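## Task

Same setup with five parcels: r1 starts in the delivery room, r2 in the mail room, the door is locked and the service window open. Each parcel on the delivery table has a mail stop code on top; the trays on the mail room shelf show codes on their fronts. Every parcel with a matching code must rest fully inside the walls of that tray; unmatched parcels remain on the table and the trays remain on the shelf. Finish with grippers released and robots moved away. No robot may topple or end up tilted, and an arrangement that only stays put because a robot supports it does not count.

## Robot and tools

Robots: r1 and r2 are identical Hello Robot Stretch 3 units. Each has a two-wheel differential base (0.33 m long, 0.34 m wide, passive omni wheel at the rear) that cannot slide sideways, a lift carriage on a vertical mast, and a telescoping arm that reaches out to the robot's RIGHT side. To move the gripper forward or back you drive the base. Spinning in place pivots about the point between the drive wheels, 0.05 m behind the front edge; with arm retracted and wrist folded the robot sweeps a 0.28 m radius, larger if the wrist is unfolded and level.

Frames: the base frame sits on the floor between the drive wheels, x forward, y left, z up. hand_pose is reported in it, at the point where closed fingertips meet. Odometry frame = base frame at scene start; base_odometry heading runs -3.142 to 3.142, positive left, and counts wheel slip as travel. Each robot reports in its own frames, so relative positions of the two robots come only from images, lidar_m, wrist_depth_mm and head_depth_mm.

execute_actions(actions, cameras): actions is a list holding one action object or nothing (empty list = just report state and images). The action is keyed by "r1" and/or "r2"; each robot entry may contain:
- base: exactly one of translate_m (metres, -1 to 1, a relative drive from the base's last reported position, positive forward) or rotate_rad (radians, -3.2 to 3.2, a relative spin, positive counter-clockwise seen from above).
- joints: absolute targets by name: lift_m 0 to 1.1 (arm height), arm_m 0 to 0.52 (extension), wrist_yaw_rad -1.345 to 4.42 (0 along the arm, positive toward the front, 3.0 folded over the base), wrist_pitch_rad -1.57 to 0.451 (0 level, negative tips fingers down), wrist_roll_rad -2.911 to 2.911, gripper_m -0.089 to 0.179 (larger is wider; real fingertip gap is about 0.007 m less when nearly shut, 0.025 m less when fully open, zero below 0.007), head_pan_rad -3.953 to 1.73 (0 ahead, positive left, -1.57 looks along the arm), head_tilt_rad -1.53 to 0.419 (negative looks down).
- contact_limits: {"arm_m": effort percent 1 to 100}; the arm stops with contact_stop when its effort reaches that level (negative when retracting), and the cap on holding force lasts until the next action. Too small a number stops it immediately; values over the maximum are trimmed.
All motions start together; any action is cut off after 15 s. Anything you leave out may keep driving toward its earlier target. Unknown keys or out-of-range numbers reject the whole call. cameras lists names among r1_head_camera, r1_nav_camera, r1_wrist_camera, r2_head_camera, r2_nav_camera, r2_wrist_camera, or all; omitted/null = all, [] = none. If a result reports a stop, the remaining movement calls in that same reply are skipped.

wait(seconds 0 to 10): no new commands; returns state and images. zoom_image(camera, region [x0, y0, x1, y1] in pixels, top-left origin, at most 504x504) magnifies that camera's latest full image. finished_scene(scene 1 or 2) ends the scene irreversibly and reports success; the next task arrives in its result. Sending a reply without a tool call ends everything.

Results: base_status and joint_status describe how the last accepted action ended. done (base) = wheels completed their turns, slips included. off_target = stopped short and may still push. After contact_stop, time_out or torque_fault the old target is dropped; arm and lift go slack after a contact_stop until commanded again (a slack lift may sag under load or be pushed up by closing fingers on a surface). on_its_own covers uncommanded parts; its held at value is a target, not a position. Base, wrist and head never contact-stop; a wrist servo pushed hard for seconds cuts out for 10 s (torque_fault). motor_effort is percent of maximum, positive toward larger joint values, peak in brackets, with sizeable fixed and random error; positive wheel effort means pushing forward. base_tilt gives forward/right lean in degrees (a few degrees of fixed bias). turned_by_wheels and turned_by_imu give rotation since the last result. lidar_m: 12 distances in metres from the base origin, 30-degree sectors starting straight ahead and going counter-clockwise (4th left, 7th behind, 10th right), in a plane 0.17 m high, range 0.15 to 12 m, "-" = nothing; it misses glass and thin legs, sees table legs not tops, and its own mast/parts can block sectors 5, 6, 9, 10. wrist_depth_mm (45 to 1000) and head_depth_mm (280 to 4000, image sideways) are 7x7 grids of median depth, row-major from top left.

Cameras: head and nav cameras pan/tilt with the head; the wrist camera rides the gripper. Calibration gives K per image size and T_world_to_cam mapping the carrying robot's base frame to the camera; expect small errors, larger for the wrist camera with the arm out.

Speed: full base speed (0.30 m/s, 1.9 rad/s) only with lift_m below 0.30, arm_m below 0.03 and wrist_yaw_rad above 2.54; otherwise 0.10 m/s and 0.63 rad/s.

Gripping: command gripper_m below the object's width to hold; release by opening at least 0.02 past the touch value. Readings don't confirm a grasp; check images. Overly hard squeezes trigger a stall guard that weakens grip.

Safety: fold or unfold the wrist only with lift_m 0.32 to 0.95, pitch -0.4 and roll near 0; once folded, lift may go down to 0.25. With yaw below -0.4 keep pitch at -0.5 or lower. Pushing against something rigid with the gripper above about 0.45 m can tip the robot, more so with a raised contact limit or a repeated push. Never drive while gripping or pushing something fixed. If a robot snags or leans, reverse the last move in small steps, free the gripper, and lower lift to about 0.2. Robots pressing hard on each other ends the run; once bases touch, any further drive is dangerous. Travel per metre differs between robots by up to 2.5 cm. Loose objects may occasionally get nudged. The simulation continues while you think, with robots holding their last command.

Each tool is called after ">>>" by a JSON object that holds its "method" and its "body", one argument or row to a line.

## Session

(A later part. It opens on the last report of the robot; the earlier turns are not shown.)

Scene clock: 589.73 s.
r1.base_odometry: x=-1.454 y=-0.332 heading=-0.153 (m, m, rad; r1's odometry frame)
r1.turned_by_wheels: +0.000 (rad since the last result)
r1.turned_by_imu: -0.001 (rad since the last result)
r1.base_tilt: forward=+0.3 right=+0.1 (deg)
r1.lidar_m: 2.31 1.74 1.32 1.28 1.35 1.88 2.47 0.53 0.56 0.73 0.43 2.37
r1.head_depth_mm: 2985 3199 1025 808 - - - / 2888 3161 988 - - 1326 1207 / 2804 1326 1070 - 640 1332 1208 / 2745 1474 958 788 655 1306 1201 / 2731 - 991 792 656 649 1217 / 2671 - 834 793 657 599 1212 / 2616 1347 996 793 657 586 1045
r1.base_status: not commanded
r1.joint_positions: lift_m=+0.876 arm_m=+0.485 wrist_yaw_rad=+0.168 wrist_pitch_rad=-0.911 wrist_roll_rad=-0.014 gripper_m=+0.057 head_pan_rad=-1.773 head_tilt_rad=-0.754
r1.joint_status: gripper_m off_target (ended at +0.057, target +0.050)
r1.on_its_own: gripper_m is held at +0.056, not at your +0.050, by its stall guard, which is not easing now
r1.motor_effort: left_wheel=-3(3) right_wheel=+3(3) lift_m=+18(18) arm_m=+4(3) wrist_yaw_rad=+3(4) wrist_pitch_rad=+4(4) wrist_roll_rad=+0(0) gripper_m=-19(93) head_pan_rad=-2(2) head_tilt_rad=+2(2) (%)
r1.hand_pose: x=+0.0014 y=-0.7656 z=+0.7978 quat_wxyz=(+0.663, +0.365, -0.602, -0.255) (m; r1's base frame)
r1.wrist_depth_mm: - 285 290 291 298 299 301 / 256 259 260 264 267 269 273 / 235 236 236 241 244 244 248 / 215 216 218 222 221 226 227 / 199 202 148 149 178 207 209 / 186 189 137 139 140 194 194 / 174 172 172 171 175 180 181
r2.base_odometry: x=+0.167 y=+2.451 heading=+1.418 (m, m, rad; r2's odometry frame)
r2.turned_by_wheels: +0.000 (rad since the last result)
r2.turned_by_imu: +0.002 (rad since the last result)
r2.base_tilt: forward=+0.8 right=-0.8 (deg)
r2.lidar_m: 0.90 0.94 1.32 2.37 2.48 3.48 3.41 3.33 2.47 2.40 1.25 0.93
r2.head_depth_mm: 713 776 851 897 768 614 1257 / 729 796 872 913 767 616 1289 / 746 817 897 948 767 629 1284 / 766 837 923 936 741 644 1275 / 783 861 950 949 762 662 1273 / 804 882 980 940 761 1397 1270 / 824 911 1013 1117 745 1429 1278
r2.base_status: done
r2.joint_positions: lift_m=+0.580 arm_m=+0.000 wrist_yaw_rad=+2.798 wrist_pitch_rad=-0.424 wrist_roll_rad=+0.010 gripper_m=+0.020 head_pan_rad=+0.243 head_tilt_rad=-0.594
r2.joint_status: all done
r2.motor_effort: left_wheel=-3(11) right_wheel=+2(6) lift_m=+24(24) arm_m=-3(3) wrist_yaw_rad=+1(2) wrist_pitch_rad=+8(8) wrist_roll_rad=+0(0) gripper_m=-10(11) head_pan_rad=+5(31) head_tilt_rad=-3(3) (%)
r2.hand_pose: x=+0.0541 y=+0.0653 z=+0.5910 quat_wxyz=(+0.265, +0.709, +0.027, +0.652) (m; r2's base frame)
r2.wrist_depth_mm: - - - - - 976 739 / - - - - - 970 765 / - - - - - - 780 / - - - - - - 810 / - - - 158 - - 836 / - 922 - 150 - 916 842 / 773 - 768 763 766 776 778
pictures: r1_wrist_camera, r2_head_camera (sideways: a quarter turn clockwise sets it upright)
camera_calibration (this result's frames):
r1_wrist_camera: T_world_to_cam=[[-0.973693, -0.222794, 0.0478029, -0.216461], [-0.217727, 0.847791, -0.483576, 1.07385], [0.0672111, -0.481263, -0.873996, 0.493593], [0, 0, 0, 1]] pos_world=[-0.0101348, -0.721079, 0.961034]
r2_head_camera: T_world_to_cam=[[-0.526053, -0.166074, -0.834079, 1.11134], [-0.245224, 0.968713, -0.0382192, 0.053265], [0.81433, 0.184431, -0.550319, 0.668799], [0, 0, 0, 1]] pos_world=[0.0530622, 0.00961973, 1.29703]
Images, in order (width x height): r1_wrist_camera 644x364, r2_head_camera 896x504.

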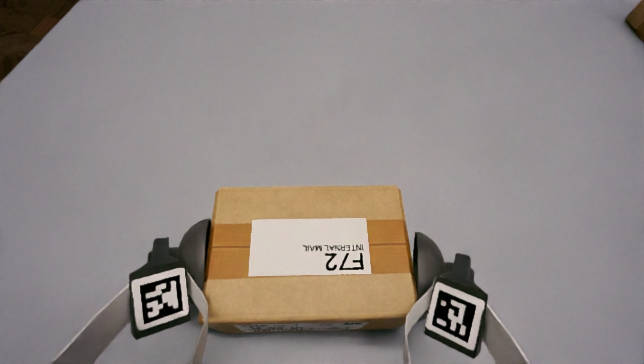

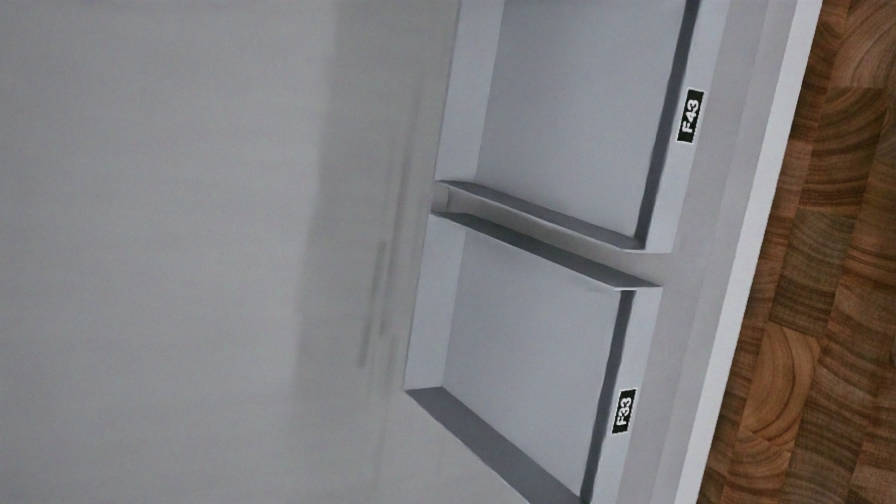

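>>> {"method": "execute_actions", "body": {
  "actions": [
    {"r1":{"joints":{"lift_m":1.05,"arm_m":0.0,"wrist_yaw_rad":0.0}},"r2":{"base":{"rotate_rad":1.59},"joints":{"lift_m":0.93,"head_pan_rad":-1.2,"head_tilt_rad":-0.8}}}
  ],
  "cameras": ["r1_wrist_camera","r2_head_camera"]
}}

Scene clock: 602.20 s.
r1.base_odometry: x=-1.454 y=-0.332 heading=-0.153 (m, m, rad; r1's odometry frame)
r1.turned_by_wheels: +0.000 (rad since the last result)
r1.turned_by_imu: -0.001 (rad since the last result)
r1.base_tilt: forward=+0.2 right=+0.0 (deg)
r1.lidar_m: 2.31 1.74 1.32 1.28 1.35 1.89 2.47 0.53 0.56 0.73 0.43 2.37
r1.head_depth_mm: - - - - - 1297 1148 / - - - - - 1320 1210 / - - - - - - 1208 / 2776 - - - - - 1185 / 2685 - - - - - 1211 / 2647 - - 749 692 599 1214 / 2632 1339 997 792 660 588 1059
r1.base_status: not commanded
r1.joint_positions: lift_m=+1.050 arm_m=+0.003 wrist_yaw_rad=+0.002 wrist_pitch_rad=-0.913 wrist_roll_rad=-0.014 gripper_m=+0.057 head_pan_rad=-1.773 head_tilt_rad=-0.754
r1.joint_status: all done
joint sent to its limit — the command would take r1.arm_m past its lower limit, so that joint was sent only as far as its limit.
r1.on_its_own: gripper_m is held at +0.056, not at your +0.050, by its stall guard, which is not easing now
r1.motor_effort: left_wheel=-3(3) right_wheel=+3(3) lift_m=+34(35) arm_m=-3(2) wrist_yaw_rad=-2(4) wrist_pitch_rad=+4(4) wrist_roll_rad=+0(0) gripper_m=-19(19) head_pan_rad=-2(3) head_tilt_rad=+1(0) (%)
r1.hand_pose: x=-0.0213 y=-0.2859 z=+0.9708 quat_wxyz=(+0.640, +0.315, -0.629, -0.309) (m; r1's base frame)
r1.wrist_depth_mm: - - 539 557 562 571 595 / - 497 501 497 504 494 514 / - 441 450 451 459 464 471 / - 408 414 416 422 427 433 / - 387 148 149 265 396 393 / - - 138 139 141 571 386 / - - - - - - -
r2.base_odometry: x=+0.167 y=+2.451 heading=+3.008 (m, m, rad; r2's odometry frame)
r2.turned_by_wheels: +1.590 (rad since the last result)
r2.turned_by_imu: +1.579 (rad since the last result)
r2.base_tilt: forward=+1.0 right=-0.7 (deg)
r2.lidar_m: 2.37 2.48 3.50 3.41 3.29 2.47 2.40 1.24 0.93 0.90 0.95 1.34
r2.head_depth_mm: 750 835 878 758 641 - - / 780 870 905 737 - - - / 809 911 908 741 670 - 1172 / 846 949 929 752 1470 1308 1168 / 877 995 896 731 1515 1331 1168 / 916 1042 1187 739 1541 1327 1173 / 959 1101 1287 1511 1530 1326 1166
r2.base_status: done
r2.joint_positions: lift_m=+0.930 arm_m=+0.000 wrist_yaw_rad=+2.798 wrist_pitch_rad=-0.424 wrist_roll_rad=+0.010 gripper_m=+0.020 head_pan_rad=-1.193 head_tilt_rad=-0.790
r2.joint_status: all done
r2.motor_effort: left_wheel=-3(8) right_wheel=+2(4) lift_m=+24(22) arm_m=-4(4) wrist_yaw_rad=+2(3) wrist_pitch_rad=+8(8) wrist_roll_rad=+0(0) gripper_m=-10(10) head_pan_rad=-4(51) head_tilt_rad=-4(20) (%)
r2.hand_pose: x=+0.0541 y=+0.0653 z=+0.9410 quat_wxyz=(+0.265, +0.709, +0.027, +0.652) (m; r2's base frame)
r2.wrist_depth_mm: - - - - - - - / - - - - - - - / - - - - - - - / - - - - - - - / - - - 158 - - - / - - - 150 - - - / - - - - - - -
pictures: r1_wrist_camera, r2_head_camera (sideways: a quarter turn clockwise sets it upright)
camera_calibration (this result's frames):
r1_wrist_camera: T_world_to_cam=[[-0.997088, -0.0594978, 0.0477057, -0.0936916], [-0.0751527, 0.872885, -0.482103, 0.754662], [-0.0129575, -0.484284, -0.874815, 0.875418], [0, 0, 0, 1]] pos_world=[-0.0253607, -0.240356, 1.13412]
r2_head_camera: T_world_to_cam=[[-0.291485, 0.640333, -0.710641, 0.949009], [0.924189, 0.380186, -0.0365048, 0.0438901], [0.2468, -0.667407, -0.702607, 0.870363], [0, 0, 0, 1]] pos_world=[0.0212534, -0.0434816, 1.28753]
Images, in order (width x height): r1_wrist_camera 644x364, r2_head_camera 896x504.

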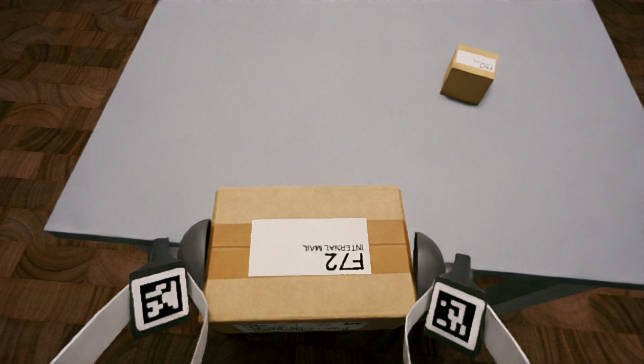

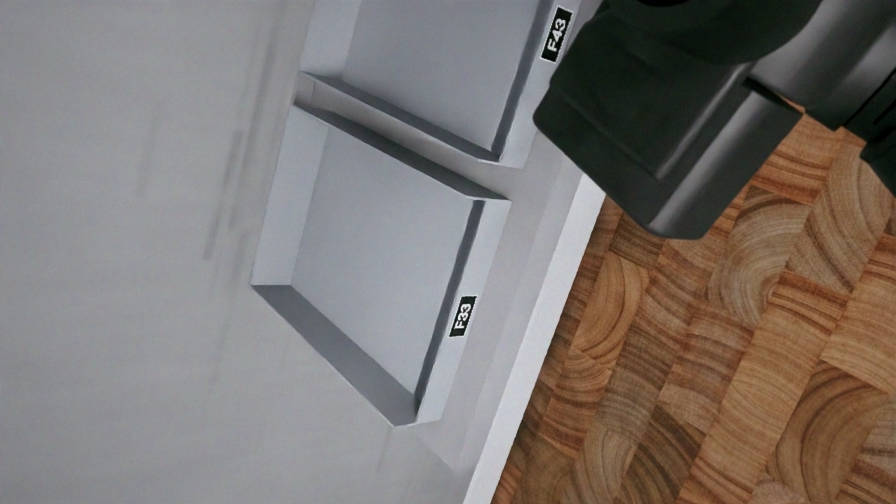

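>>> {"method": "execute_actions", "body": {
  "actions": [
    {"r1":{"base":{"rotate_rad":1.59},"joints":{"head_pan_rad":-3.45,"head_tilt_rad":-0.62}},"r2":{"base":{"translate_m":0.27},"joints":{"wrist_yaw_rad":0.0,"head_pan_rad":-1.57}}}
  ],
  "cameras": ["r1_head_camera","r2_head_camera","r2_wrist_camera"]
}}

Scene clock: 611.63 s.
r1.base_odometry: x=-1.454 y=-0.332 heading=+1.437 (m, m, rad; r1's odometry frame)
r1.turned_by_wheels: +1.590 (rad since the last result)
r1.turned_by_imu: +1.566 (rad since the last result)
r1.base_tilt: forward=+0.2 right=+0.1 (deg)
r1.lidar_m: 1.28 1.35 1.91 2.48 0.53 1.85 0.70 0.44 2.36 2.31 1.72 1.31
r1.head_depth_mm: - - - - - 644 899 / - - - - - 627 1284 / - - - - - 598 1285 / 2739 - - - - 586 1254 / 2716 - - - - 588 1236 / 2602 - - - - - 1213 / 2577 - - - - - 551
r1.base_status: done
r1.joint_positions: lift_m=+1.050 arm_m=+0.003 wrist_yaw_rad=+0.002 wrist_pitch_rad=-0.913 wrist_roll_rad=-0.014 gripper_m=+0.057 head_pan_rad=-3.443 head_tilt_rad=-0.626
r1.joint_status: all done
r1.on_its_own: gripper_m is held at +0.056, not at your +0.050, by its stall guard, which is not easing now
r1.motor_effort: left_wheel=-4(8) right_wheel=+3(7) lift_m=+34(34) arm_m=-3(3) wrist_yaw_rad=-2(2) wrist_pitch_rad=+4(4) wrist_roll_rad=+0(0) gripper_m=-19(19) head_pan_rad=-3(32) head_tilt_rad=+3(18) (%)
r1.hand_pose: x=-0.0213 y=-0.2859 z=+0.9708 quat_wxyz=(+0.640, +0.315, -0.629, -0.309) (m; r1's base frame)
r1.wrist_depth_mm: - - - - - - - / - - - - - - - / - - - - - - - / - - - - - - - / - - 148 150 - - - / - - 137 138 140 - - / - - 970 - - - -
r2.base_odometry: x=-0.101 y=+2.487 heading=+3.008 (m, m, rad; r2's odometry frame)
r2.turned_by_wheels: +0.000 (rad since the last result)
r2.turned_by_imu: +0.001 (rad since the last result)
r2.base_tilt: forward=+0.9 right=-0.7 (deg)
r2.lidar_m: 2.10 2.21 3.11 3.41 3.59 2.75 2.67 1.25 0.94 0.92 0.96 1.35
r2.head_depth_mm: 772 869 911 780 - - - / 775 875 896 737 - - - / 780 878 902 800 - - - / 782 885 901 795 - 1304 1152 / 785 885 899 751 1436 1332 1169 / 787 892 1020 819 1439 1328 1159 / 791 893 1027 1210 1436 1328 1165
r2.base_status: done
r2.joint_positions: lift_m=+0.930 arm_m=+0.000 wrist_yaw_rad=+0.003 wrist_pitch_rad=-0.424 wrist_roll_rad=+0.010 gripper_m=+0.020 head_pan_rad=-1.563 head_tilt_rad=-0.790
r2.joint_status: all done
r2.motor_effort: left_wheel=-3(5) right_wheel=+2(4) lift_m=+24(24) arm_m=-3(4) wrist_yaw_rad=-3(4) wrist_pitch_rad=+8(8) wrist_roll_rad=+0(0) gripper_m=-9(11) head_pan_rad=-3(35) head_tilt_rad=-5(5) (%)
r2.hand_pose: x=-0.0208 y=-0.3688 z=+0.9410 quat_wxyz=(+0.688, +0.149, -0.694, -0.149) (m; r2's base frame)
r2.wrist_depth_mm: 594 594 598 605 608 606 611 / 657 650 651 650 653 651 655 / 696 694 692 695 688 683 672 / 776 777 614 592 560 581 513 / 853 868 437 159 428 463 439 / 957 962 - 150 - 362 361 / - - 346 346 346 345 346
pictures: r1_head_camera (sideways: a quarter turn clockwise sets it upright), r2_head_camera (sideways: a quarter turn clockwise sets it upright), r2_wrist_camera
camera_calibration (this result's frames):
r1_head_camera: T_world_to_cam=[[0.536809, -0.199869, -0.819688, 1.0894], [-0.3268, -0.944951, 0.0163923, -0.0143254], [-0.777842, 0.259075, -0.572576, 0.704713], [0, 0, 0, 1]] pos_world=[-0.0413292, 0.0216276, 1.29671]
r2_head_camera: T_world_to_cam=[[-0.0402079, 0.702409, -0.710637, 0.947471], [0.999128, 0.0202606, -0.0365048, 0.0434328], [-0.0112433, -0.711485, -0.702611, 0.871942], [0, 0, 0, 1]] pos_world=[0.00450444, -0.0460187, 1.28753]
r2_wrist_camera: T_world_to_cam=[[-0.997605, 0.0688142, -0.00698489, 0.00469292], [0.0430903, 0.53932, -0.840998, 1.02586], [-0.0541055, -0.839285, -0.540993, 0.358782], [0, 0, 0, 1]] pos_world=[-0.0201108, -0.252467, 1.05687]
Images, in order (width x height): r1_head_camera 896x504, r2_head_camera 896x504, r2_wrist_camera 644x364.

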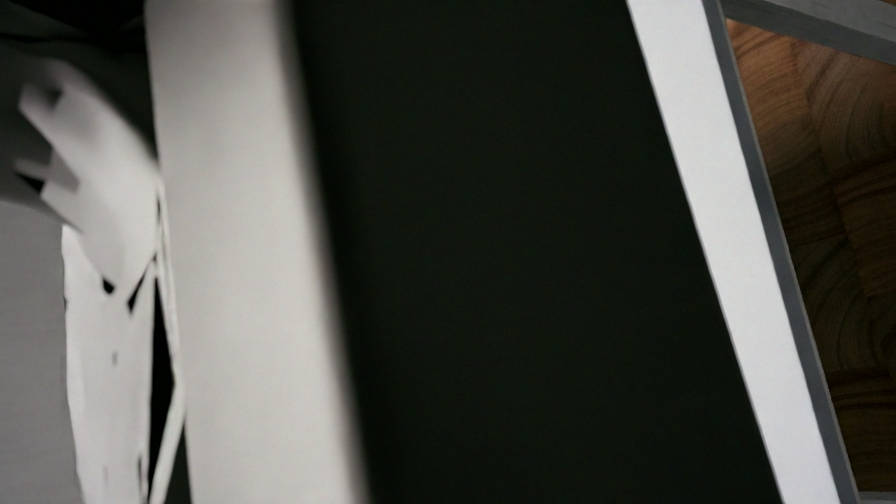

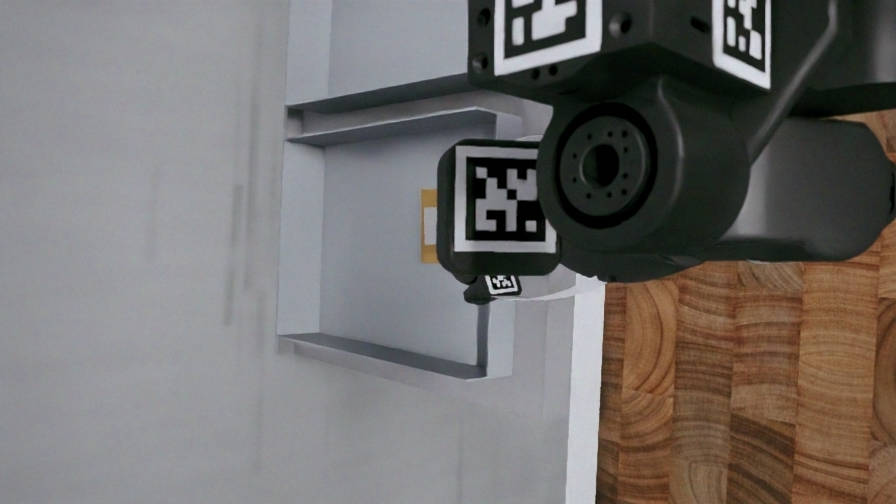

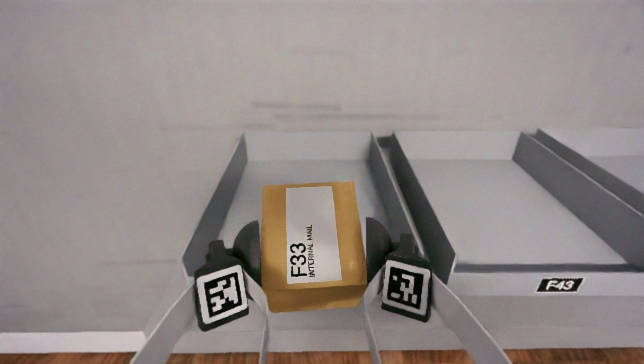

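>>> {"method": "execute_actions", "body": {
  "actions": [
    {"r1":{"base":{"translate_m":0.35},"joints":{"head_pan_rad":0.0,"head_tilt_rad":-0.3}},"r2":{"joints":{"lift_m":1.0,"wrist_pitch_rad":-0.9,"arm_m":0.36}}}
  ],
  "cameras": ["r2_head_camera","r2_wrist_camera"]
}}

Scene clock: 626.40 s.
r1.base_odometry: x=-1.407 y=+0.015 heading=+1.437 (m, m, rad; r1's odometry frame)
r1.turned_by_wheels: +0.000 (rad since the last result)
r1.turned_by_imu: +0.001 (rad since the last result)
r1.base_tilt: forward=+0.3 right=+0.1 (deg)
r1.lidar_m: 0.93 0.99 1.42 2.45 2.59 0.81 0.77 0.77 2.38 2.33 1.25 0.95
r1.head_depth_mm: 783 819 862 908 961 1023 1082 / 790 820 864 906 958 1023 1093 / - - - - 937 1031 1095 / - - - - 949 1031 1096 / - - - - 950 1032 1104 / 797 841 872 921 973 1035 1102 / 798 836 882 927 982 1040 1107
r1.base_status: done
r1.joint_positions: lift_m=+1.050 arm_m=+0.003 wrist_yaw_rad=+0.002 wrist_pitch_rad=-0.913 wrist_roll_rad=-0.014 gripper_m=+0.057 head_pan_rad=-0.007 head_tilt_rad=-0.310
r1.joint_status: all done
r1.on_its_own: gripper_m is held at +0.056, not at your +0.050, by its stall guard, which is not easing now
r1.motor_effort: left_wheel=-4(5) right_wheel=+3(7) lift_m=+34(34) arm_m=-3(3) wrist_yaw_rad=-2(3) wrist_pitch_rad=+4(4) wrist_roll_rad=+0(0) gripper_m=-19(19) head_pan_rad=+4(34) head_tilt_rad=+4(27) (%)
r1.hand_pose: x=-0.0213 y=-0.2859 z=+0.9708 quat_wxyz=(+0.640, +0.315, -0.629, -0.309) (m; r1's base frame)
r1.wrist_depth_mm: - - - - - - - / - - - - - - - / - - - - - - - / - - - - - - - / - - 149 149 - - - / - - 138 139 140 - - / - - 972 - - - -
r2.base_odometry: x=-0.101 y=+2.487 heading=+3.008 (m, m, rad; r2's odometry frame)
r2.turned_by_wheels: +0.000 (rad since the last result)
r2.turned_by_imu: +0.002 (rad since the last result)
r2.base_tilt: forward=+0.9 right=-0.7 (deg)
r2.lidar_m: 2.10 2.21 3.07 3.38 3.59 2.74 2.67 1.25 0.94 0.91 0.96 1.35
r2.head_depth_mm: - 887 908 759 675 1342 1175 / - 890 897 725 683 1336 1175 / - 892 885 753 683 1341 1170 / 784 867 870 752 1440 1331 1167 / 786 883 900 749 1433 1330 1170 / 788 889 1020 817 1432 1327 1163 / 788 895 1028 1210 1439 1323 1164
r2.base_status: not commanded
r2.joint_positions: lift_m=+1.000 arm_m=+0.360 wrist_yaw_rad=+0.001 wrist_pitch_rad=-0.909 wrist_roll_rad=+0.010 gripper_m=+0.020 head_pan_rad=-1.563 head_tilt_rad=-0.790
r2.joint_status: all done
r2.motor_effort: left_wheel=-3(3) right_wheel=+2(1) lift_m=+24(26) arm_m=+4(4) wrist_yaw_rad=-2(3) wrist_pitch_rad=+3(9) wrist_roll_rad=+1(1) gripper_m=-9(10) head_pan_rad=-4(5) head_tilt_rad=-4(5) (%)
r2.hand_pose: x=-0.0214 y=-0.6433 z=+0.9216 quat_wxyz=(+0.633, +0.309, -0.638, -0.312) (m; r2's base frame)
r2.wrist_depth_mm: 335 339 343 343 344 345 347 / 397 396 399 403 408 403 409 / 481 484 381 390 391 389 392 / 615 581 371 373 371 377 383 / 826 783 340 159 336 336 350 / - - - 150 - 306 321 / 977 939 288 291 290 272 294
pictures: r2_head_camera (sideways: a quarter turn clockwise sets it upright), r2_wrist_camera
camera_calibration (this result's frames):
r2_head_camera: T_world_to_cam=[[-0.0400014, 0.702603, -0.710456, 0.947235], [0.999134, 0.0199742, -0.0365016, 0.0434286], [-0.0114553, -0.711301, -0.702794, 0.872181], [0, 0, 0, 1]] pos_world=[0.00449079, -0.0460146, 1.28752]
r2_wrist_camera: T_world_to_cam=[[-0.997455, 0.0658425, 0.0273487, -0.010664], [0.0438185, 0.86873, -0.493345, 1.04908], [-0.0562416, -0.490891, -0.869404, 0.644595], [0, 0, 0, 1]] pos_world=[-0.0203527, -0.594235, 1.07826]
Images, in order (width x height): r2_head_camera 896x504, r2_wrist_camera 644x364.

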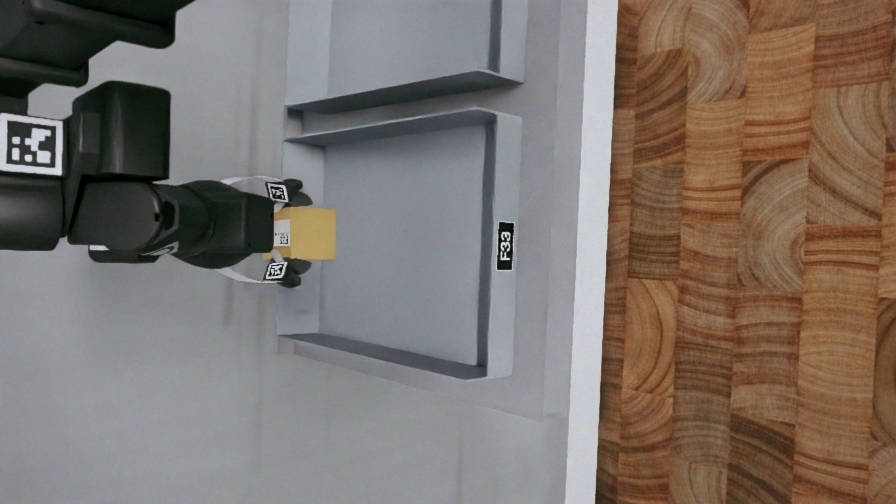

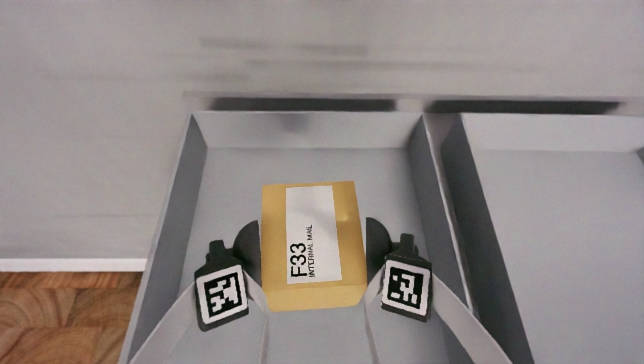

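>>> {"method": "execute_actions", "body": {
  "actions": [
    {"r1":{"base":{"translate_m":0.13}},"r2":{"joints":{"lift_m":0.87}}}
  ],
  "cameras": ["r2_wrist_camera"]
}}

Scene clock: 635.70 s.
r1.base_odometry: x=-1.389 y=+0.144 heading=+1.437 (m, m, rad; r1's odometry frame)
r1.turned_by_wheels: +0.000 (rad since the last result)
r1.turned_by_imu: +0.000 (rad since the last result)
r1.base_tilt: forward=+0.3 right=+0.0 (deg)
r1.lidar_m: 0.80 0.85 1.22 2.44 2.58 0.93 0.89 0.91 2.39 2.34 1.08 0.82
r1.head_depth_mm: 663 700 733 773 816 869 922 / 751 761 775 795 812 872 923 / - - - - 890 875 931 / - - - - 896 875 933 / - - - - 901 881 937 / 753 741 750 788 831 884 938 / 675 711 748 789 835 886 951
r1.base_status: done
r1.joint_positions: lift_m=+1.050 arm_m=+0.003 wrist_yaw_rad=+0.002 wrist_pitch_rad=-0.913 wrist_roll_rad=-0.014 gripper_m=+0.057 head_pan_rad=-0.007 head_tilt_rad=-0.310
r1.joint_status: not commanded
r1.on_its_own: gripper_m is held at +0.056, not at your +0.050, by its stall guard, which is not easing now
r1.motor_effort: left_wheel=-3(5) right_wheel=+3(8) lift_m=+34(34) arm_m=-3(3) wrist_yaw_rad=-2(3) wrist_pitch_rad=+4(4) wrist_roll_rad=+0(1) gripper_m=-19(19) head_pan_rad=+3(4) head_tilt_rad=+4(4) (%)
r1.hand_pose: x=-0.0213 y=-0.2859 z=+0.9708 quat_wxyz=(+0.640, +0.315, -0.629, -0.309) (m; r1's base frame)
r1.wrist_depth_mm: 951 - - - - - - / 999 - - - - - - / 969 - - - - - - / 967 - - - - - - / 988 - 148 149 - - - / - - 138 139 141 - - / 968 - 988 - - - -
r2.base_odometry: x=-0.101 y=+2.487 heading=+3.008 (m, m, rad; r2's odometry frame)
r2.turned_by_wheels: +0.000 (rad since the last result)
r2.turned_by_imu: +0.001 (rad since the last result)
r2.base_tilt: forward=+0.8 right=-0.9 (deg)
r2.lidar_m: 2.10 2.21 3.10 3.41 3.59 2.75 2.67 1.25 0.94 0.91 0.96 1.36
r2.head_depth_mm: 772 871 - - 1456 1329 1178 / 777 844 864 720 683 1335 1177 / 777 - - 753 682 1339 1172 / 784 868 911 741 1435 1329 1166 / 784 888 897 750 1441 1331 1166 / 788 891 1021 818 1433 1323 1168 / 790 892 1027 1209 1441 1325 1161
r2.base_status: not commanded
r2.joint_positions: lift_m=+0.872 arm_m=+0.360 wrist_yaw_rad=+0.001 wrist_pitch_rad=-0.887 wrist_roll_rad=+0.010 gripper_m=+0.020 head_pan_rad=-1.563 head_tilt_rad=-0.790
r2.joint_status: lift_m contact_stop (moved -0.128 of -0.130)
r2.on_its_own: lift_m is slack since a contact_stop, until your next command for it
r2.motor_effort: left_wheel=-3(3) right_wheel=+2(2) lift_m=+21(23) arm_m=+3(3) wrist_yaw_rad=-1(1) wrist_pitch_rad=-4(5) wrist_roll_rad=+0(0) gripper_m=-10(10) head_pan_rad=-4(4) head_tilt_rad=-5(4) (%)
r2.hand_pose: x=-0.0214 y=-0.6479 z=+0.7971 quat_wxyz=(+0.636, +0.303, -0.641, -0.305) (m; r2's base frame)
r2.wrist_depth_mm: 333 257 255 264 265 266 266 / 385 236 284 287 288 236 290 / 450 237 259 261 262 222 210 / 182 222 231 233 235 199 180 / 172 205 209 156 217 200 164 / 168 190 185 149 - 188 157 / 167 175 174 178 179 176 142
pictures: r2_wrist_camera
camera_calibration (this result's frames):
r2_wrist_camera: T_world_to_cam=[[-0.997457, 0.0664045, 0.0259007, -0.00542785], [0.0438245, 0.857939, -0.511879, 0.999446], [-0.0562123, -0.509442, -0.858667, 0.513485], [0, 0, 0, 1]] pos_world=[-0.0203501, -0.595513, 0.952648]
Images, in order (width x height): r2_wrist_camera 644x364.

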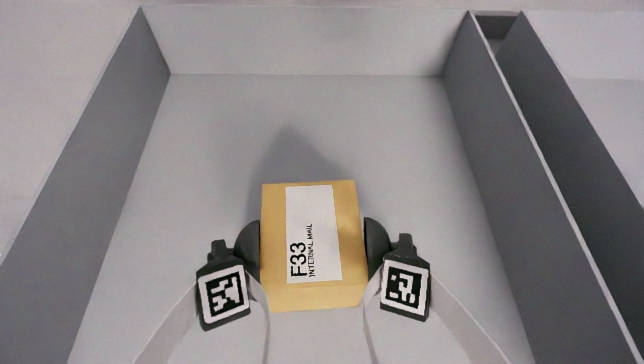

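>>> {"method": "execute_actions", "body": {
  "actions": [
    {"r1":{"base":{"translate_m":0.13}},"r2":{"joints":{"lift_m":0.88,"gripper_m":0.12}}}
  ],
  "cameras": ["r2_wrist_camera"]
}}

>>> {"method": "execute_actions", "body": {
  "actions": [
    {"r1":{"base":{"translate_m":0.12},"joints":{"head_pan_rad":-1.57,"head_tilt_rad":-0.5}},"r2":{"joints":{"lift_m":1.0,"wrist_pitch_rad":-0.9}}}
  ],
  "cameras": ["r2_wrist_camera"]
}}

Scene clock: 641.67 s.
r1.base_odometry: x=-1.372 y=+0.272 heading=+1.436 (m, m, rad; r1's odometry frame)
r1.turned_by_wheels: +0.000 (rad since the last result)
r1.turned_by_imu: +0.000 (rad since the last result)
r1.base_tilt: forward=+0.3 right=+0.0 (deg)
r1.lidar_m: 0.67 0.71 1.02 2.43 2.57 1.05 1.02 3.18 2.40 2.13 0.90 0.69
r1.head_depth_mm: 547 571 605 634 670 710 760 / - - - 3865 800 643 766 / - - - - 885 644 768 / - - - - 892 646 772 / - - - - 901 651 773 / 3946 703 688 682 692 703 777 / 557 582 614 653 691 734 782
r1.base_status: done
r1.joint_positions: lift_m=+1.050 arm_m=+0.003 wrist_yaw_rad=+0.002 wrist_pitch_rad=-0.913 wrist_roll_rad=-0.014 gripper_m=+0.057 head_pan_rad=-0.007 head_tilt_rad=-0.310
r1.joint_status: not commanded
r1.on_its_own: gripper_m is held at +0.056, not at your +0.050, by its stall guard, which is not easing now
r1.motor_effort: left_wheel=-4(5) right_wheel=+3(7) lift_m=+34(34) arm_m=-3(3) wrist_yaw_rad=-3(2) wrist_pitch_rad=+4(4) wrist_roll_rad=+0(0) gripper_m=-19(18) head_pan_rad=+3(3) head_tilt_rad=+4(4) (%)
r1.hand_pose: x=-0.0213 y=-0.2859 z=+0.9708 quat_wxyz=(+0.640, +0.315, -0.629, -0.309) (m; r1's base frame)
r1.wrist_depth_mm: 782 - - - - - - / 805 - - - - - - / 809 - - - - - - / 838 - - - - - - / 831 - 149 149 - - - / 872 - 138 139 140 - - / 869 - 987 - - - -
r2.base_odometry: x=-0.101 y=+2.487 heading=+3.008 (m, m, rad; r2's odometry frame)
r2.turned_by_wheels: +0.000 (rad since the last result)
r2.turned_by_imu: +0.001 (rad since the last result)
r2.base_tilt: forward=+0.9 right=-0.7 (deg)
r2.lidar_m: 2.10 2.21 3.09 3.40 3.59 2.74 2.67 1.25 0.94 0.91 0.96 1.35
r2.head_depth_mm: 772 856 - - 1449 1344 1177 / 774 844 859 718 681 1341 1172 / 778 - - 754 681 1331 1168 / 782 866 907 750 1441 1332 1171 / 783 886 895 749 1438 1329 1165 / 786 890 1020 818 1436 1332 1165 / 790 895 1028 1209 1432 1324 1158
r2.base_status: not commanded
r2.joint_positions: lift_m=+0.880 arm_m=+0.360 wrist_yaw_rad=+0.001 wrist_pitch_rad=-0.907 wrist_roll_rad=+0.010 gripper_m=+0.120 head_pan_rad=-1.563 head_tilt_rad=-0.790
r2.joint_status: all done
r2.motor_effort: left_wheel=-3(3) right_wheel=+2(2) lift_m=+24(25) arm_m=+3(3) wrist_yaw_rad=-2(1) wrist_pitch_rad=+2(4) wrist_roll_rad=+0(0) gripper_m=+1(81) head_pan_rad=-4(4) head_tilt_rad=-4(4) (%)
r2.hand_pose: x=-0.0214 y=-0.6437 z=+0.8019 quat_wxyz=(+0.633, +0.309, -0.638, -0.311) (m; r2's base frame)
r2.wrist_depth_mm: 337 259 260 262 261 263 271 / 396 258 286 287 288 236 295 / 459 239 261 262 265 221 257 / 183 224 234 236 238 198 188 / 173 207 213 161 218 199 163 / 168 194 194 152 196 175 156 / 163 176 181 181 183 181 141
pictures: r2_wrist_camera
camera_calibration (this result's frames):
r2_wrist_camera: T_world_to_cam=[[-0.997455, 0.0658975, 0.0272131, -0.00721551], [0.0438199, 0.867733, -0.495095, 0.991171], [-0.0562392, -0.492643, -0.868413, 0.538372], [0, 0, 0, 1]] pos_world=[-0.0203525, -0.594372, 0.958449]
Images, in order (width x height): r2_wrist_camera 644x364.

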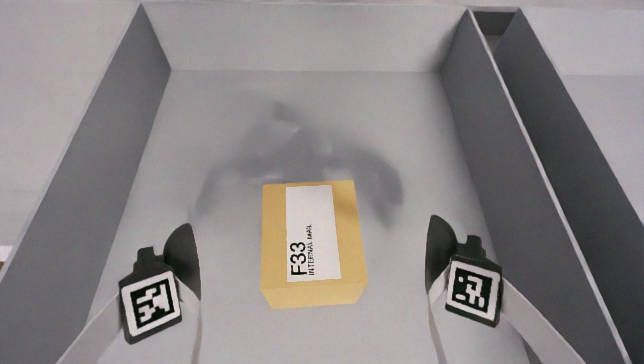

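Scene clock: 643.83 s.
r1.base_odometry: x=-1.356 y=+0.391 heading=+1.436 (m, m, rad; r1's odometry frame)
r1.turned_by_wheels: +0.000 (rad since the last result)
r1.turned_by_imu: +0.000 (rad since the last result)
r1.base_tilt: forward=+0.3 right=+0.0 (deg)
r1.lidar_m: 0.55 0.59 0.84 2.43 2.57 1.16 1.13 3.15 2.40 1.75 0.74 0.57
r1.head_depth_mm: 2033 2159 2338 - - - - / 2045 2184 2368 - - - - / 2036 2200 2403 - - - - / 2047 2218 2408 2598 2202 1636 349 / 2068 2237 2401 2601 2158 1689 1366 / 2021 2181 2171 2199 2012 1683 1403 / 1561 1563 1559 1549 1540 1562 1375
r1.base_status: done
r1.joint_positions: lift_m=+1.050 arm_m=+0.003 wrist_yaw_rad=+0.002 wrist_pitch_rad=-0.913 wrist_roll_rad=-0.014 gripper_m=+0.057 head_pan_rad=-1.563 head_tilt_rad=-0.494
r1.joint_status: all done
r1.on_its_own: gripper_m is held at +0.056, not at your +0.050, by its stall guard, which is not easing now
r1.motor_effort: left_wheel=-4(4) right_wheel=+3(7) lift_m=+34(34) arm_m=-3(3) wrist_yaw_rad=-3(2) wrist_pitch_rad=+4(5) wrist_roll_rad=+0(0) gripper_m=-19(19) head_pan_rad=-3(32) head_tilt_rad=-4(23) (%)
r1.hand_pose: x=-0.0213 y=-0.2859 z=+0.9708 quat_wxyz=(+0.640, +0.315, -0.629, -0.309) (m; r1's base frame)
r1.wrist_depth_mm: 632 927 - - - - - / 645 916 - - - - - / 673 962 - - - - - / 696 - - - - - - / 694 - 148 149 - - - / 704 901 138 138 140 - - / 719 997 998 - - - -
r2.base_odometry: x=-0.101 y=+2.487 heading=+3.008 (m, m, rad; r2's odometry frame)
r2.turned_by_wheels: +0.000 (rad since the last result)
r2.turned_by_imu: +0.001 (rad since the last result)
r2.base_tilt: forward=+0.9 right=-0.7 (deg)
r2.lidar_m: 2.10 2.21 3.08 3.41 3.58 2.74 2.67 1.25 0.94 0.91 0.96 1.35
r2.head_depth_mm: - 887 908 759 675 1339 1175 / - 890 899 724 682 1337 1175 / - 894 902 753 682 1336 1174 / 781 868 898 747 1443 1331 1169 / 784 887 896 750 1437 1329 1164 / 787 890 1018 819 1434 1333 1169 / 791 893 1029 1209 1432 1328 1164
r2.base_status: not commanded
r2.joint_positions: lift_m=+1.000 arm_m=+0.360 wrist_yaw_rad=+0.001 wrist_pitch_rad=-0.907 wrist_roll_rad=+0.010 gripper_m=+0.120 head_pan_rad=-1.563 head_tilt_rad=-0.790
r2.joint_status: all done
r2.motor_effort: left_wheel=-3(3) right_wheel=+2(2) lift_m=+24(24) arm_m=+3(3) wrist_yaw_rad=-1(2) wrist_pitch_rad=+2(3) wrist_roll_rad=+0(0) gripper_m=+1(2) head_pan_rad=-4(4) head_tilt_rad=-5(6) (%)
r2.hand_pose: x=-0.0214 y=-0.6437 z=+0.9219 quat_wxyz=(+0.633, +0.309, -0.638, -0.311) (m; r2's base frame)
r2.wrist_depth_mm: 337 339 339 339 342 343 343 / 400 396 398 402 405 403 403 / 483 480 382 389 391 391 388 / 605 577 374 376 372 379 384 / 826 765 339 343 345 342 353 / - - 313 271 314 319 318 / 967 280 290 286 291 261 295
pictures: r2_wrist_camera
camera_calibration (this result's frames):
r2_wrist_camera: T_world_to_cam=[[-0.997455, 0.0658974, 0.0272134, -0.0104815], [0.0438199, 0.867735, -0.495091, 1.05058], [-0.0562393, -0.492639, -0.868415, 0.642588], [0, 0, 0, 1]] pos_world=[-0.0203525, -0.594371, 1.07845]
Images, in order (width x height): r2_wrist_camera 644x364.

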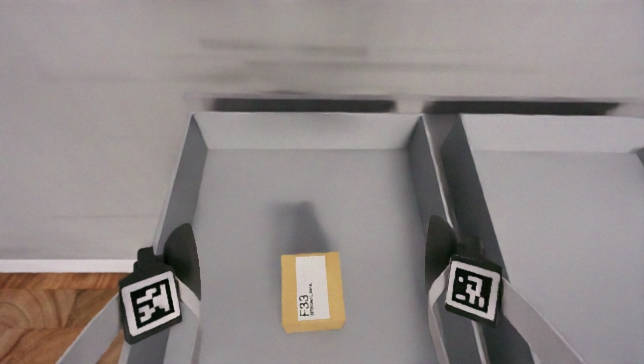

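>>> {"method": "execute_actions", "body": {
  "actions": [
    {"r1":{"base":{"rotate_rad":1.59},"joints":{"head_pan_rad":-1.57,"head_tilt_rad":-0.55}},"r2":{"joints":{"lift_m":0.94,"wrist_pitch_rad":-0.4,"arm_m":0.0}}}
  ],
  "cameras": ["r1_head_camera","r1_wrist_camera","r2_head_camera"]
}}

Scene clock: 659.93 s.
r1.base_odometry: x=-1.356 y=+0.391 heading=+3.026 (m, m, rad; r1's odometry frame)
r1.turned_by_wheels: +1.590 (rad since the last result)
r1.turned_by_imu: +1.566 (rad since the last result)
r1.base_tilt: forward=+0.2 right=+0.1 (deg)
r1.lidar_m: 2.43 2.58 1.16 1.13 3.14 2.40 1.69 0.73 0.57 0.55 0.59 0.85
r1.head_depth_mm: - - 625 - - - - / - - - - - - - / - - - - - - - / - - 3876 804 609 381 891 / - - 3922 808 609 738 880 / 568 571 575 603 632 752 869 / 450 484 536 597 671 757 878
r1.base_status: done
r1.joint_positions: lift_m=+1.050 arm_m=+0.003 wrist_yaw_rad=+0.002 wrist_pitch_rad=-0.913 wrist_roll_rad=-0.014 gripper_m=+0.057 head_pan_rad=-1.563 head_tilt_rad=-0.543
r1.joint_status: all done
r1.on_its_own: gripper_m is held at +0.056, not at your +0.050, by its stall guard, which is not easing now
r1.motor_effort: left_wheel=-4(7) right_wheel=+3(8) lift_m=+34(34) arm_m=-3(3) wrist_yaw_rad=-2(2) wrist_pitch_rad=+4(4) wrist_roll_rad=+0(0) gripper_m=-20(19) head_pan_rad=-4(3) head_tilt_rad=-4(10) (%)
r1.hand_pose: x=-0.0213 y=-0.2859 z=+0.9708 quat_wxyz=(+0.640, +0.315, -0.629, -0.309) (m; r1's base frame)
r1.wrist_depth_mm: 391 378 341 350 353 337 326 / 476 443 310 316 313 361 375 / 608 553 535 325 309 438 439 / 799 729 633 585 580 579 548 / - - 149 149 700 790 715 / - - 138 138 140 - - / - - 984 - - - -
r2.base_odometry: x=-0.101 y=+2.487 heading=+3.008 (m, m, rad; r2's odometry frame)
r2.turned_by_wheels: +0.000 (rad since the last result)
r2.turned_by_imu: +0.002 (rad since the last result)
r2.base_tilt: forward=+0.9 right=-0.8 (deg)
r2.lidar_m: 2.10 2.21 3.09 3.39 3.57 2.74 2.66 1.25 0.94 0.92 0.96 1.35
r2.head_depth_mm: 771 872 910 805 - - - / 775 877 899 759 - - - / 780 879 902 810 - - - / 784 882 900 764 - 1328 1149 / 783 886 897 770 1437 1328 1170 / 788 889 1021 818 1431 1330 1163 / 791 893 1030 1209 1435 1327 1165
r2.base_status: not commanded
r2.joint_positions: lift_m=+0.940 arm_m=+0.000 wrist_yaw_rad=+0.001 wrist_pitch_rad=-0.421 wrist_roll_rad=+0.010 gripper_m=+0.120 head_pan_rad=-1.563 head_tilt_rad=-0.790
r2.joint_status: all done
r2.motor_effort: left_wheel=-3(3) right_wheel=+2(2) lift_m=+18(19) arm_m=-4(4) wrist_yaw_rad=-1(1) wrist_pitch_rad=+7(10) wrist_roll_rad=+0(0) gripper_m=+1(1) head_pan_rad=-3(4) head_tilt_rad=-5(4) (%)
r2.hand_pose: x=-0.0212 y=-0.3692 z=+0.9521 quat_wxyz=(+0.688, +0.148, -0.694, -0.148) (m; r2's base frame)
r2.wrist_depth_mm: 594 597 604 608 604 618 606 / 646 652 647 648 651 658 665 / 699 708 695 686 690 690 698 / 761 763 649 610 583 603 533 / 848 845 463 478 460 478 439 / 957 946 369 370 370 406 372 / - 354 347 348 348 352 356
pictures: r1_head_camera (sideways: a quarter turn clockwise sets it upright), r1_wrist_camera, r2_head_camera (sideways: a quarter turn clockwise sets it upright)
camera_calibration (this result's frames):
r1_head_camera: T_world_to_cam=[[0.0276335, 0.502582, -0.864088, 1.1504], [0.99957, -0.0223893, 0.0189439, -0.0257401], [-0.00982544, -0.86424, -0.502984, 0.609486], [0, 0, 0, 1]] pos_world=[-0.00007227, -0.0520074, 1.3011]
r1_wrist_camera: T_world_to_cam=[[-0.997086, -0.0595158, 0.0477197, -0.0937102], [-0.0751752, 0.872884, -0.482102, 0.754658], [-0.0129611, -0.484285, -0.874815, 0.875419], [0, 0, 0, 1]] pos_world=[-0.0253592, -0.240354, 1.13412]
r2_head_camera: T_world_to_cam=[[-0.0400012, 0.702605, -0.710455, 0.947233], [0.999134, 0.019974, -0.0365016, 0.0434286], [-0.0114556, -0.7113, -0.702796, 0.872183], [0, 0, 0, 1]] pos_world=[0.00449077, -0.0460145, 1.28752]
Images, in order (width x height): r1_head_camera 896x504, r1_wrist_camera 644x364, r2_head_camera 896x504.

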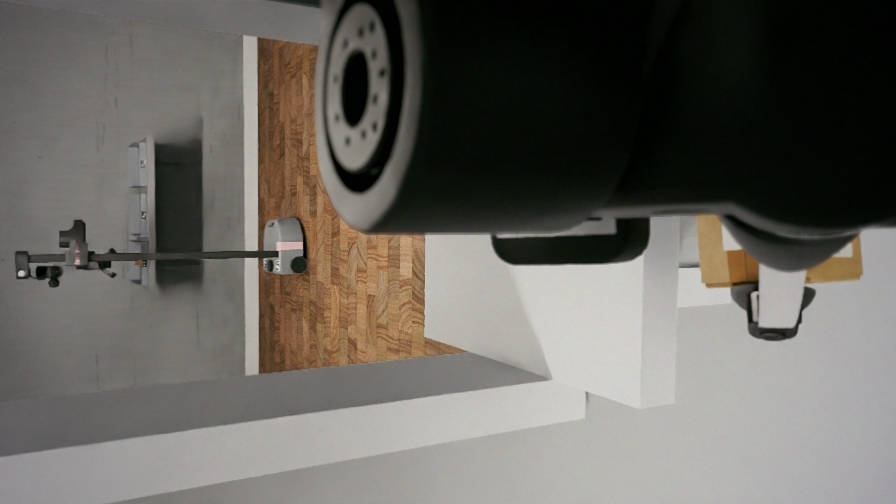

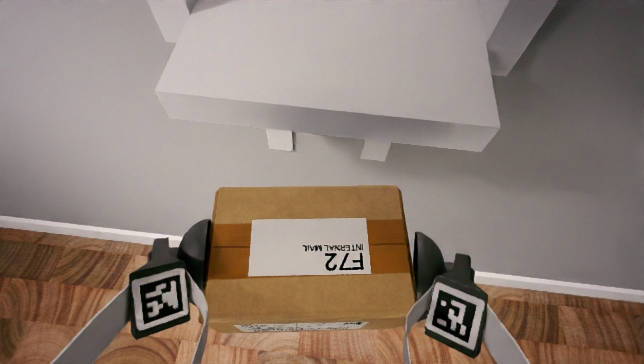

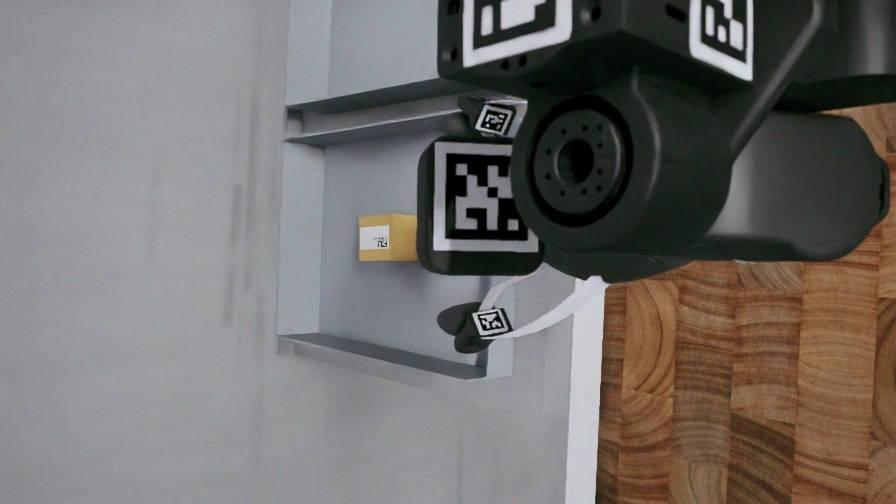

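>>> {"method": "execute_actions", "body": {
  "actions": [
    {"r1":{"joints":{"arm_m":0.375}},"r2":{"base":{"rotate_rad":1.695},"joints":{"wrist_yaw_rad":2.8,"lift_m":0.56,"gripper_m":0.15,"head_pan_rad":0.0,"head_tilt_rad":-0.3}}}
  ],
  "cameras": ["r1_head_camera","r1_wrist_camera","r2_head_camera"]
}}

Scene clock: 676.97 s.
r1.base_odometry: x=-1.356 y=+0.391 heading=+3.026 (m, m, rad; r1's odometry frame)
r1.turned_by_wheels: +0.000 (rad since the last result)
r1.turned_by_imu: -0.001 (rad since the last result)
r1.base_tilt: forward=+0.3 right=+0.1 (deg)
r1.lidar_m: 2.43 2.58 1.15 1.13 3.14 2.40 1.69 0.73 0.56 0.55 0.59 0.85
r1.head_depth_mm: - - 624 618 609 723 829 / - - 3745 795 603 726 839 / - - 3623 734 606 736 846 / - - - 684 606 740 853 / - - 3963 801 608 746 862 / 570 570 573 602 633 753 866 / 450 484 536 597 667 761 876
r1.base_status: not commanded
r1.joint_positions: lift_m=+1.050 arm_m=+0.375 wrist_yaw_rad=+0.001 wrist_pitch_rad=-0.913 wrist_roll_rad=-0.014 gripper_m=+0.057 head_pan_rad=-1.563 head_tilt_rad=-0.543
r1.joint_status: all done
r1.on_its_own: gripper_m is held at +0.056, not at your +0.050, by its stall guard, which is not easing now
r1.motor_effort: left_wheel=-4(4) right_wheel=+3(3) lift_m=+34(34) arm_m=+4(4) wrist_yaw_rad=-1(3) wrist_pitch_rad=+4(4) wrist_roll_rad=+0(0) gripper_m=-19(19) head_pan_rad=-2(4) head_tilt_rad=-5(4) (%)
r1.hand_pose: x=-0.0214 y=-0.6571 z=+0.9708 quat_wxyz=(+0.640, +0.314, -0.630, -0.309) (m; r1's base frame)
r1.wrist_depth_mm: - - - - - - - / - - - - - - - / - - 281 282 - - - / 176 - 257 261 261 266 - / 181 232 148 149 237 245 - / 183 220 138 139 140 227 204 / 183 204 202 204 206 212 201
r2.base_odometry: x=-0.101 y=+2.487 heading=-1.581 (m, m, rad; r2's odometry frame)
r2.turned_by_wheels: +1.695 (rad since the last result)
r2.turned_by_imu: +1.683 (rad since the last result)
r2.base_tilt: forward=+1.0 right=-0.6 (deg)
r2.lidar_m: 3.39 3.31 2.69 2.26 1.14 0.92 0.92 1.01 1.56 2.10 2.30 3.43
r2.head_depth_mm: 2865 3004 3146 3311 2857 2067 1608 / 2911 3059 3185 3326 2833 2066 1607 / 2875 3089 3243 3416 2861 2048 1601 / 2926 3187 3304 3412 2828 2029 1606 / 3000 3185 3308 3520 2792 2038 1602 / 3046 3180 3367 3559 2817 2045 1594 / 3090 3247 3405 3586 2812 2025 1589
r2.base_status: done
r2.joint_positions: lift_m=+0.560 arm_m=+0.000 wrist_yaw_rad=+2.797 wrist_pitch_rad=-0.420 wrist_roll_rad=+0.010 gripper_m=+0.150 head_pan_rad=-0.007 head_tilt_rad=-0.310
r2.joint_status: all done
r2.motor_effort: left_wheel=-3(8) right_wheel=+2(4) lift_m=+18(18) arm_m=-4(4) wrist_yaw_rad=+2(5) wrist_pitch_rad=+7(7) wrist_roll_rad=+0(0) gripper_m=+2(82) head_pan_rad=+5(52) head_tilt_rad=+4(28) (%)
r2.hand_pose: x=+0.0544 y=+0.0657 z=+0.5723 quat_wxyz=(+0.264, +0.710, +0.026, +0.653) (m; r2's base frame)
r2.wrist_depth_mm: - - - - - - - / - - - - - - - / - - - - - - - / - - - - - - - / - - - - - - - / - - 885 901 889 - 900 / 752 - 751 749 742 726 750
pictures: r1_head_camera (sideways: a quarter turn clockwise sets it upright), r1_wrist_camera, r2_head_camera (sideways: a quarter turn clockwise sets it upright)
camera_calibration (this result's frames):
r1_head_camera: T_world_to_cam=[[0.0277082, 0.502739, -0.863994, 1.15028], [0.999566, -0.0225437, 0.0189383, -0.0257328], [-0.00995658, -0.864144, -0.503145, 0.609696], [0, 0, 0, 1]] pos_world=[-0.00008012, -0.0520063, 1.30109]
r1_wrist_camera: T_world_to_cam=[[-0.997137, -0.0586593, 0.0477177, -0.115358], [-0.074424, 0.872965, -0.482072, 1.07872], [-0.0133779, -0.484243, -0.874831, 0.695669], [0, 0, 0, 1]] pos_world=[-0.0254384, -0.611583, 1.13412]
r2_head_camera: T_world_to_cam=[[-0.295255, -0.0326092, -0.954862, 1.26751], [0.0128521, 0.999191, -0.0380971, 0.0515459], [0.955332, -0.0235203, -0.294597, 0.335173], [0, 0, 0, 1]] pos_world=[0.0533741, -0.00228833, 1.311]
Images, in order (width x height): r1_head_camera 896x504, r1_wrist_camera 644x364, r2_head_camera 896x504.

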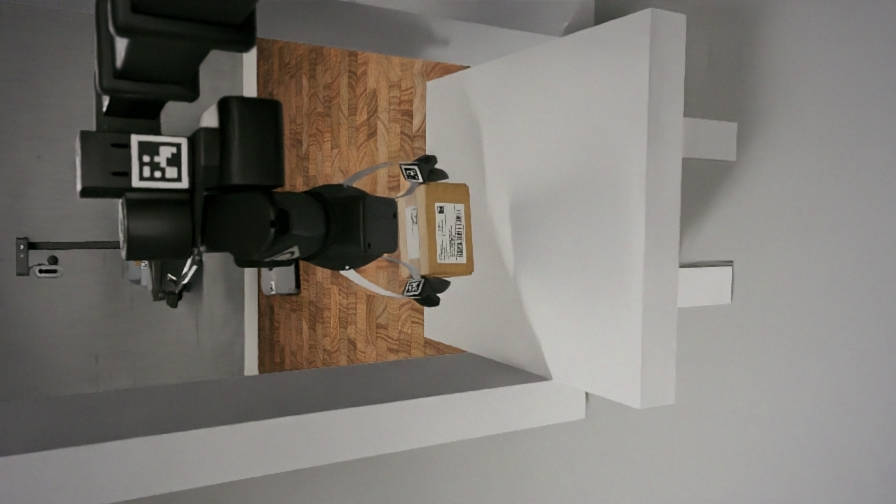

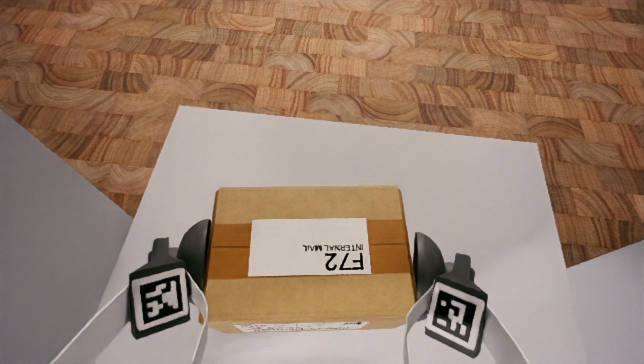

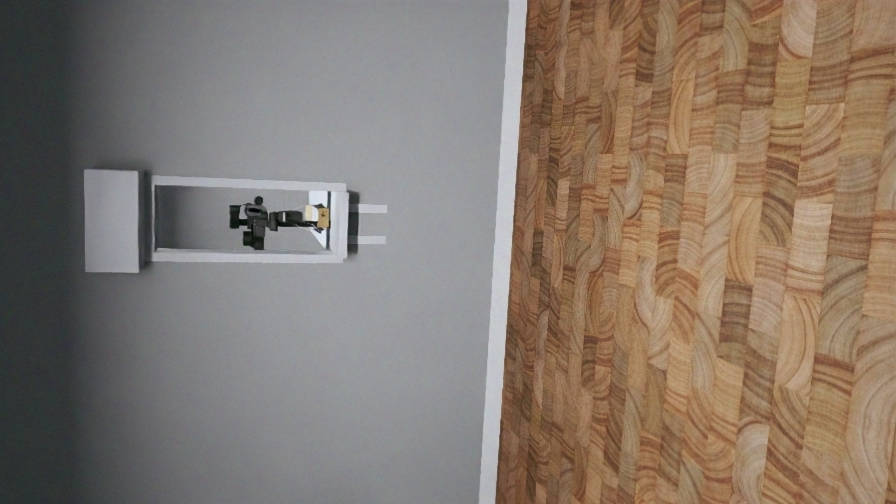

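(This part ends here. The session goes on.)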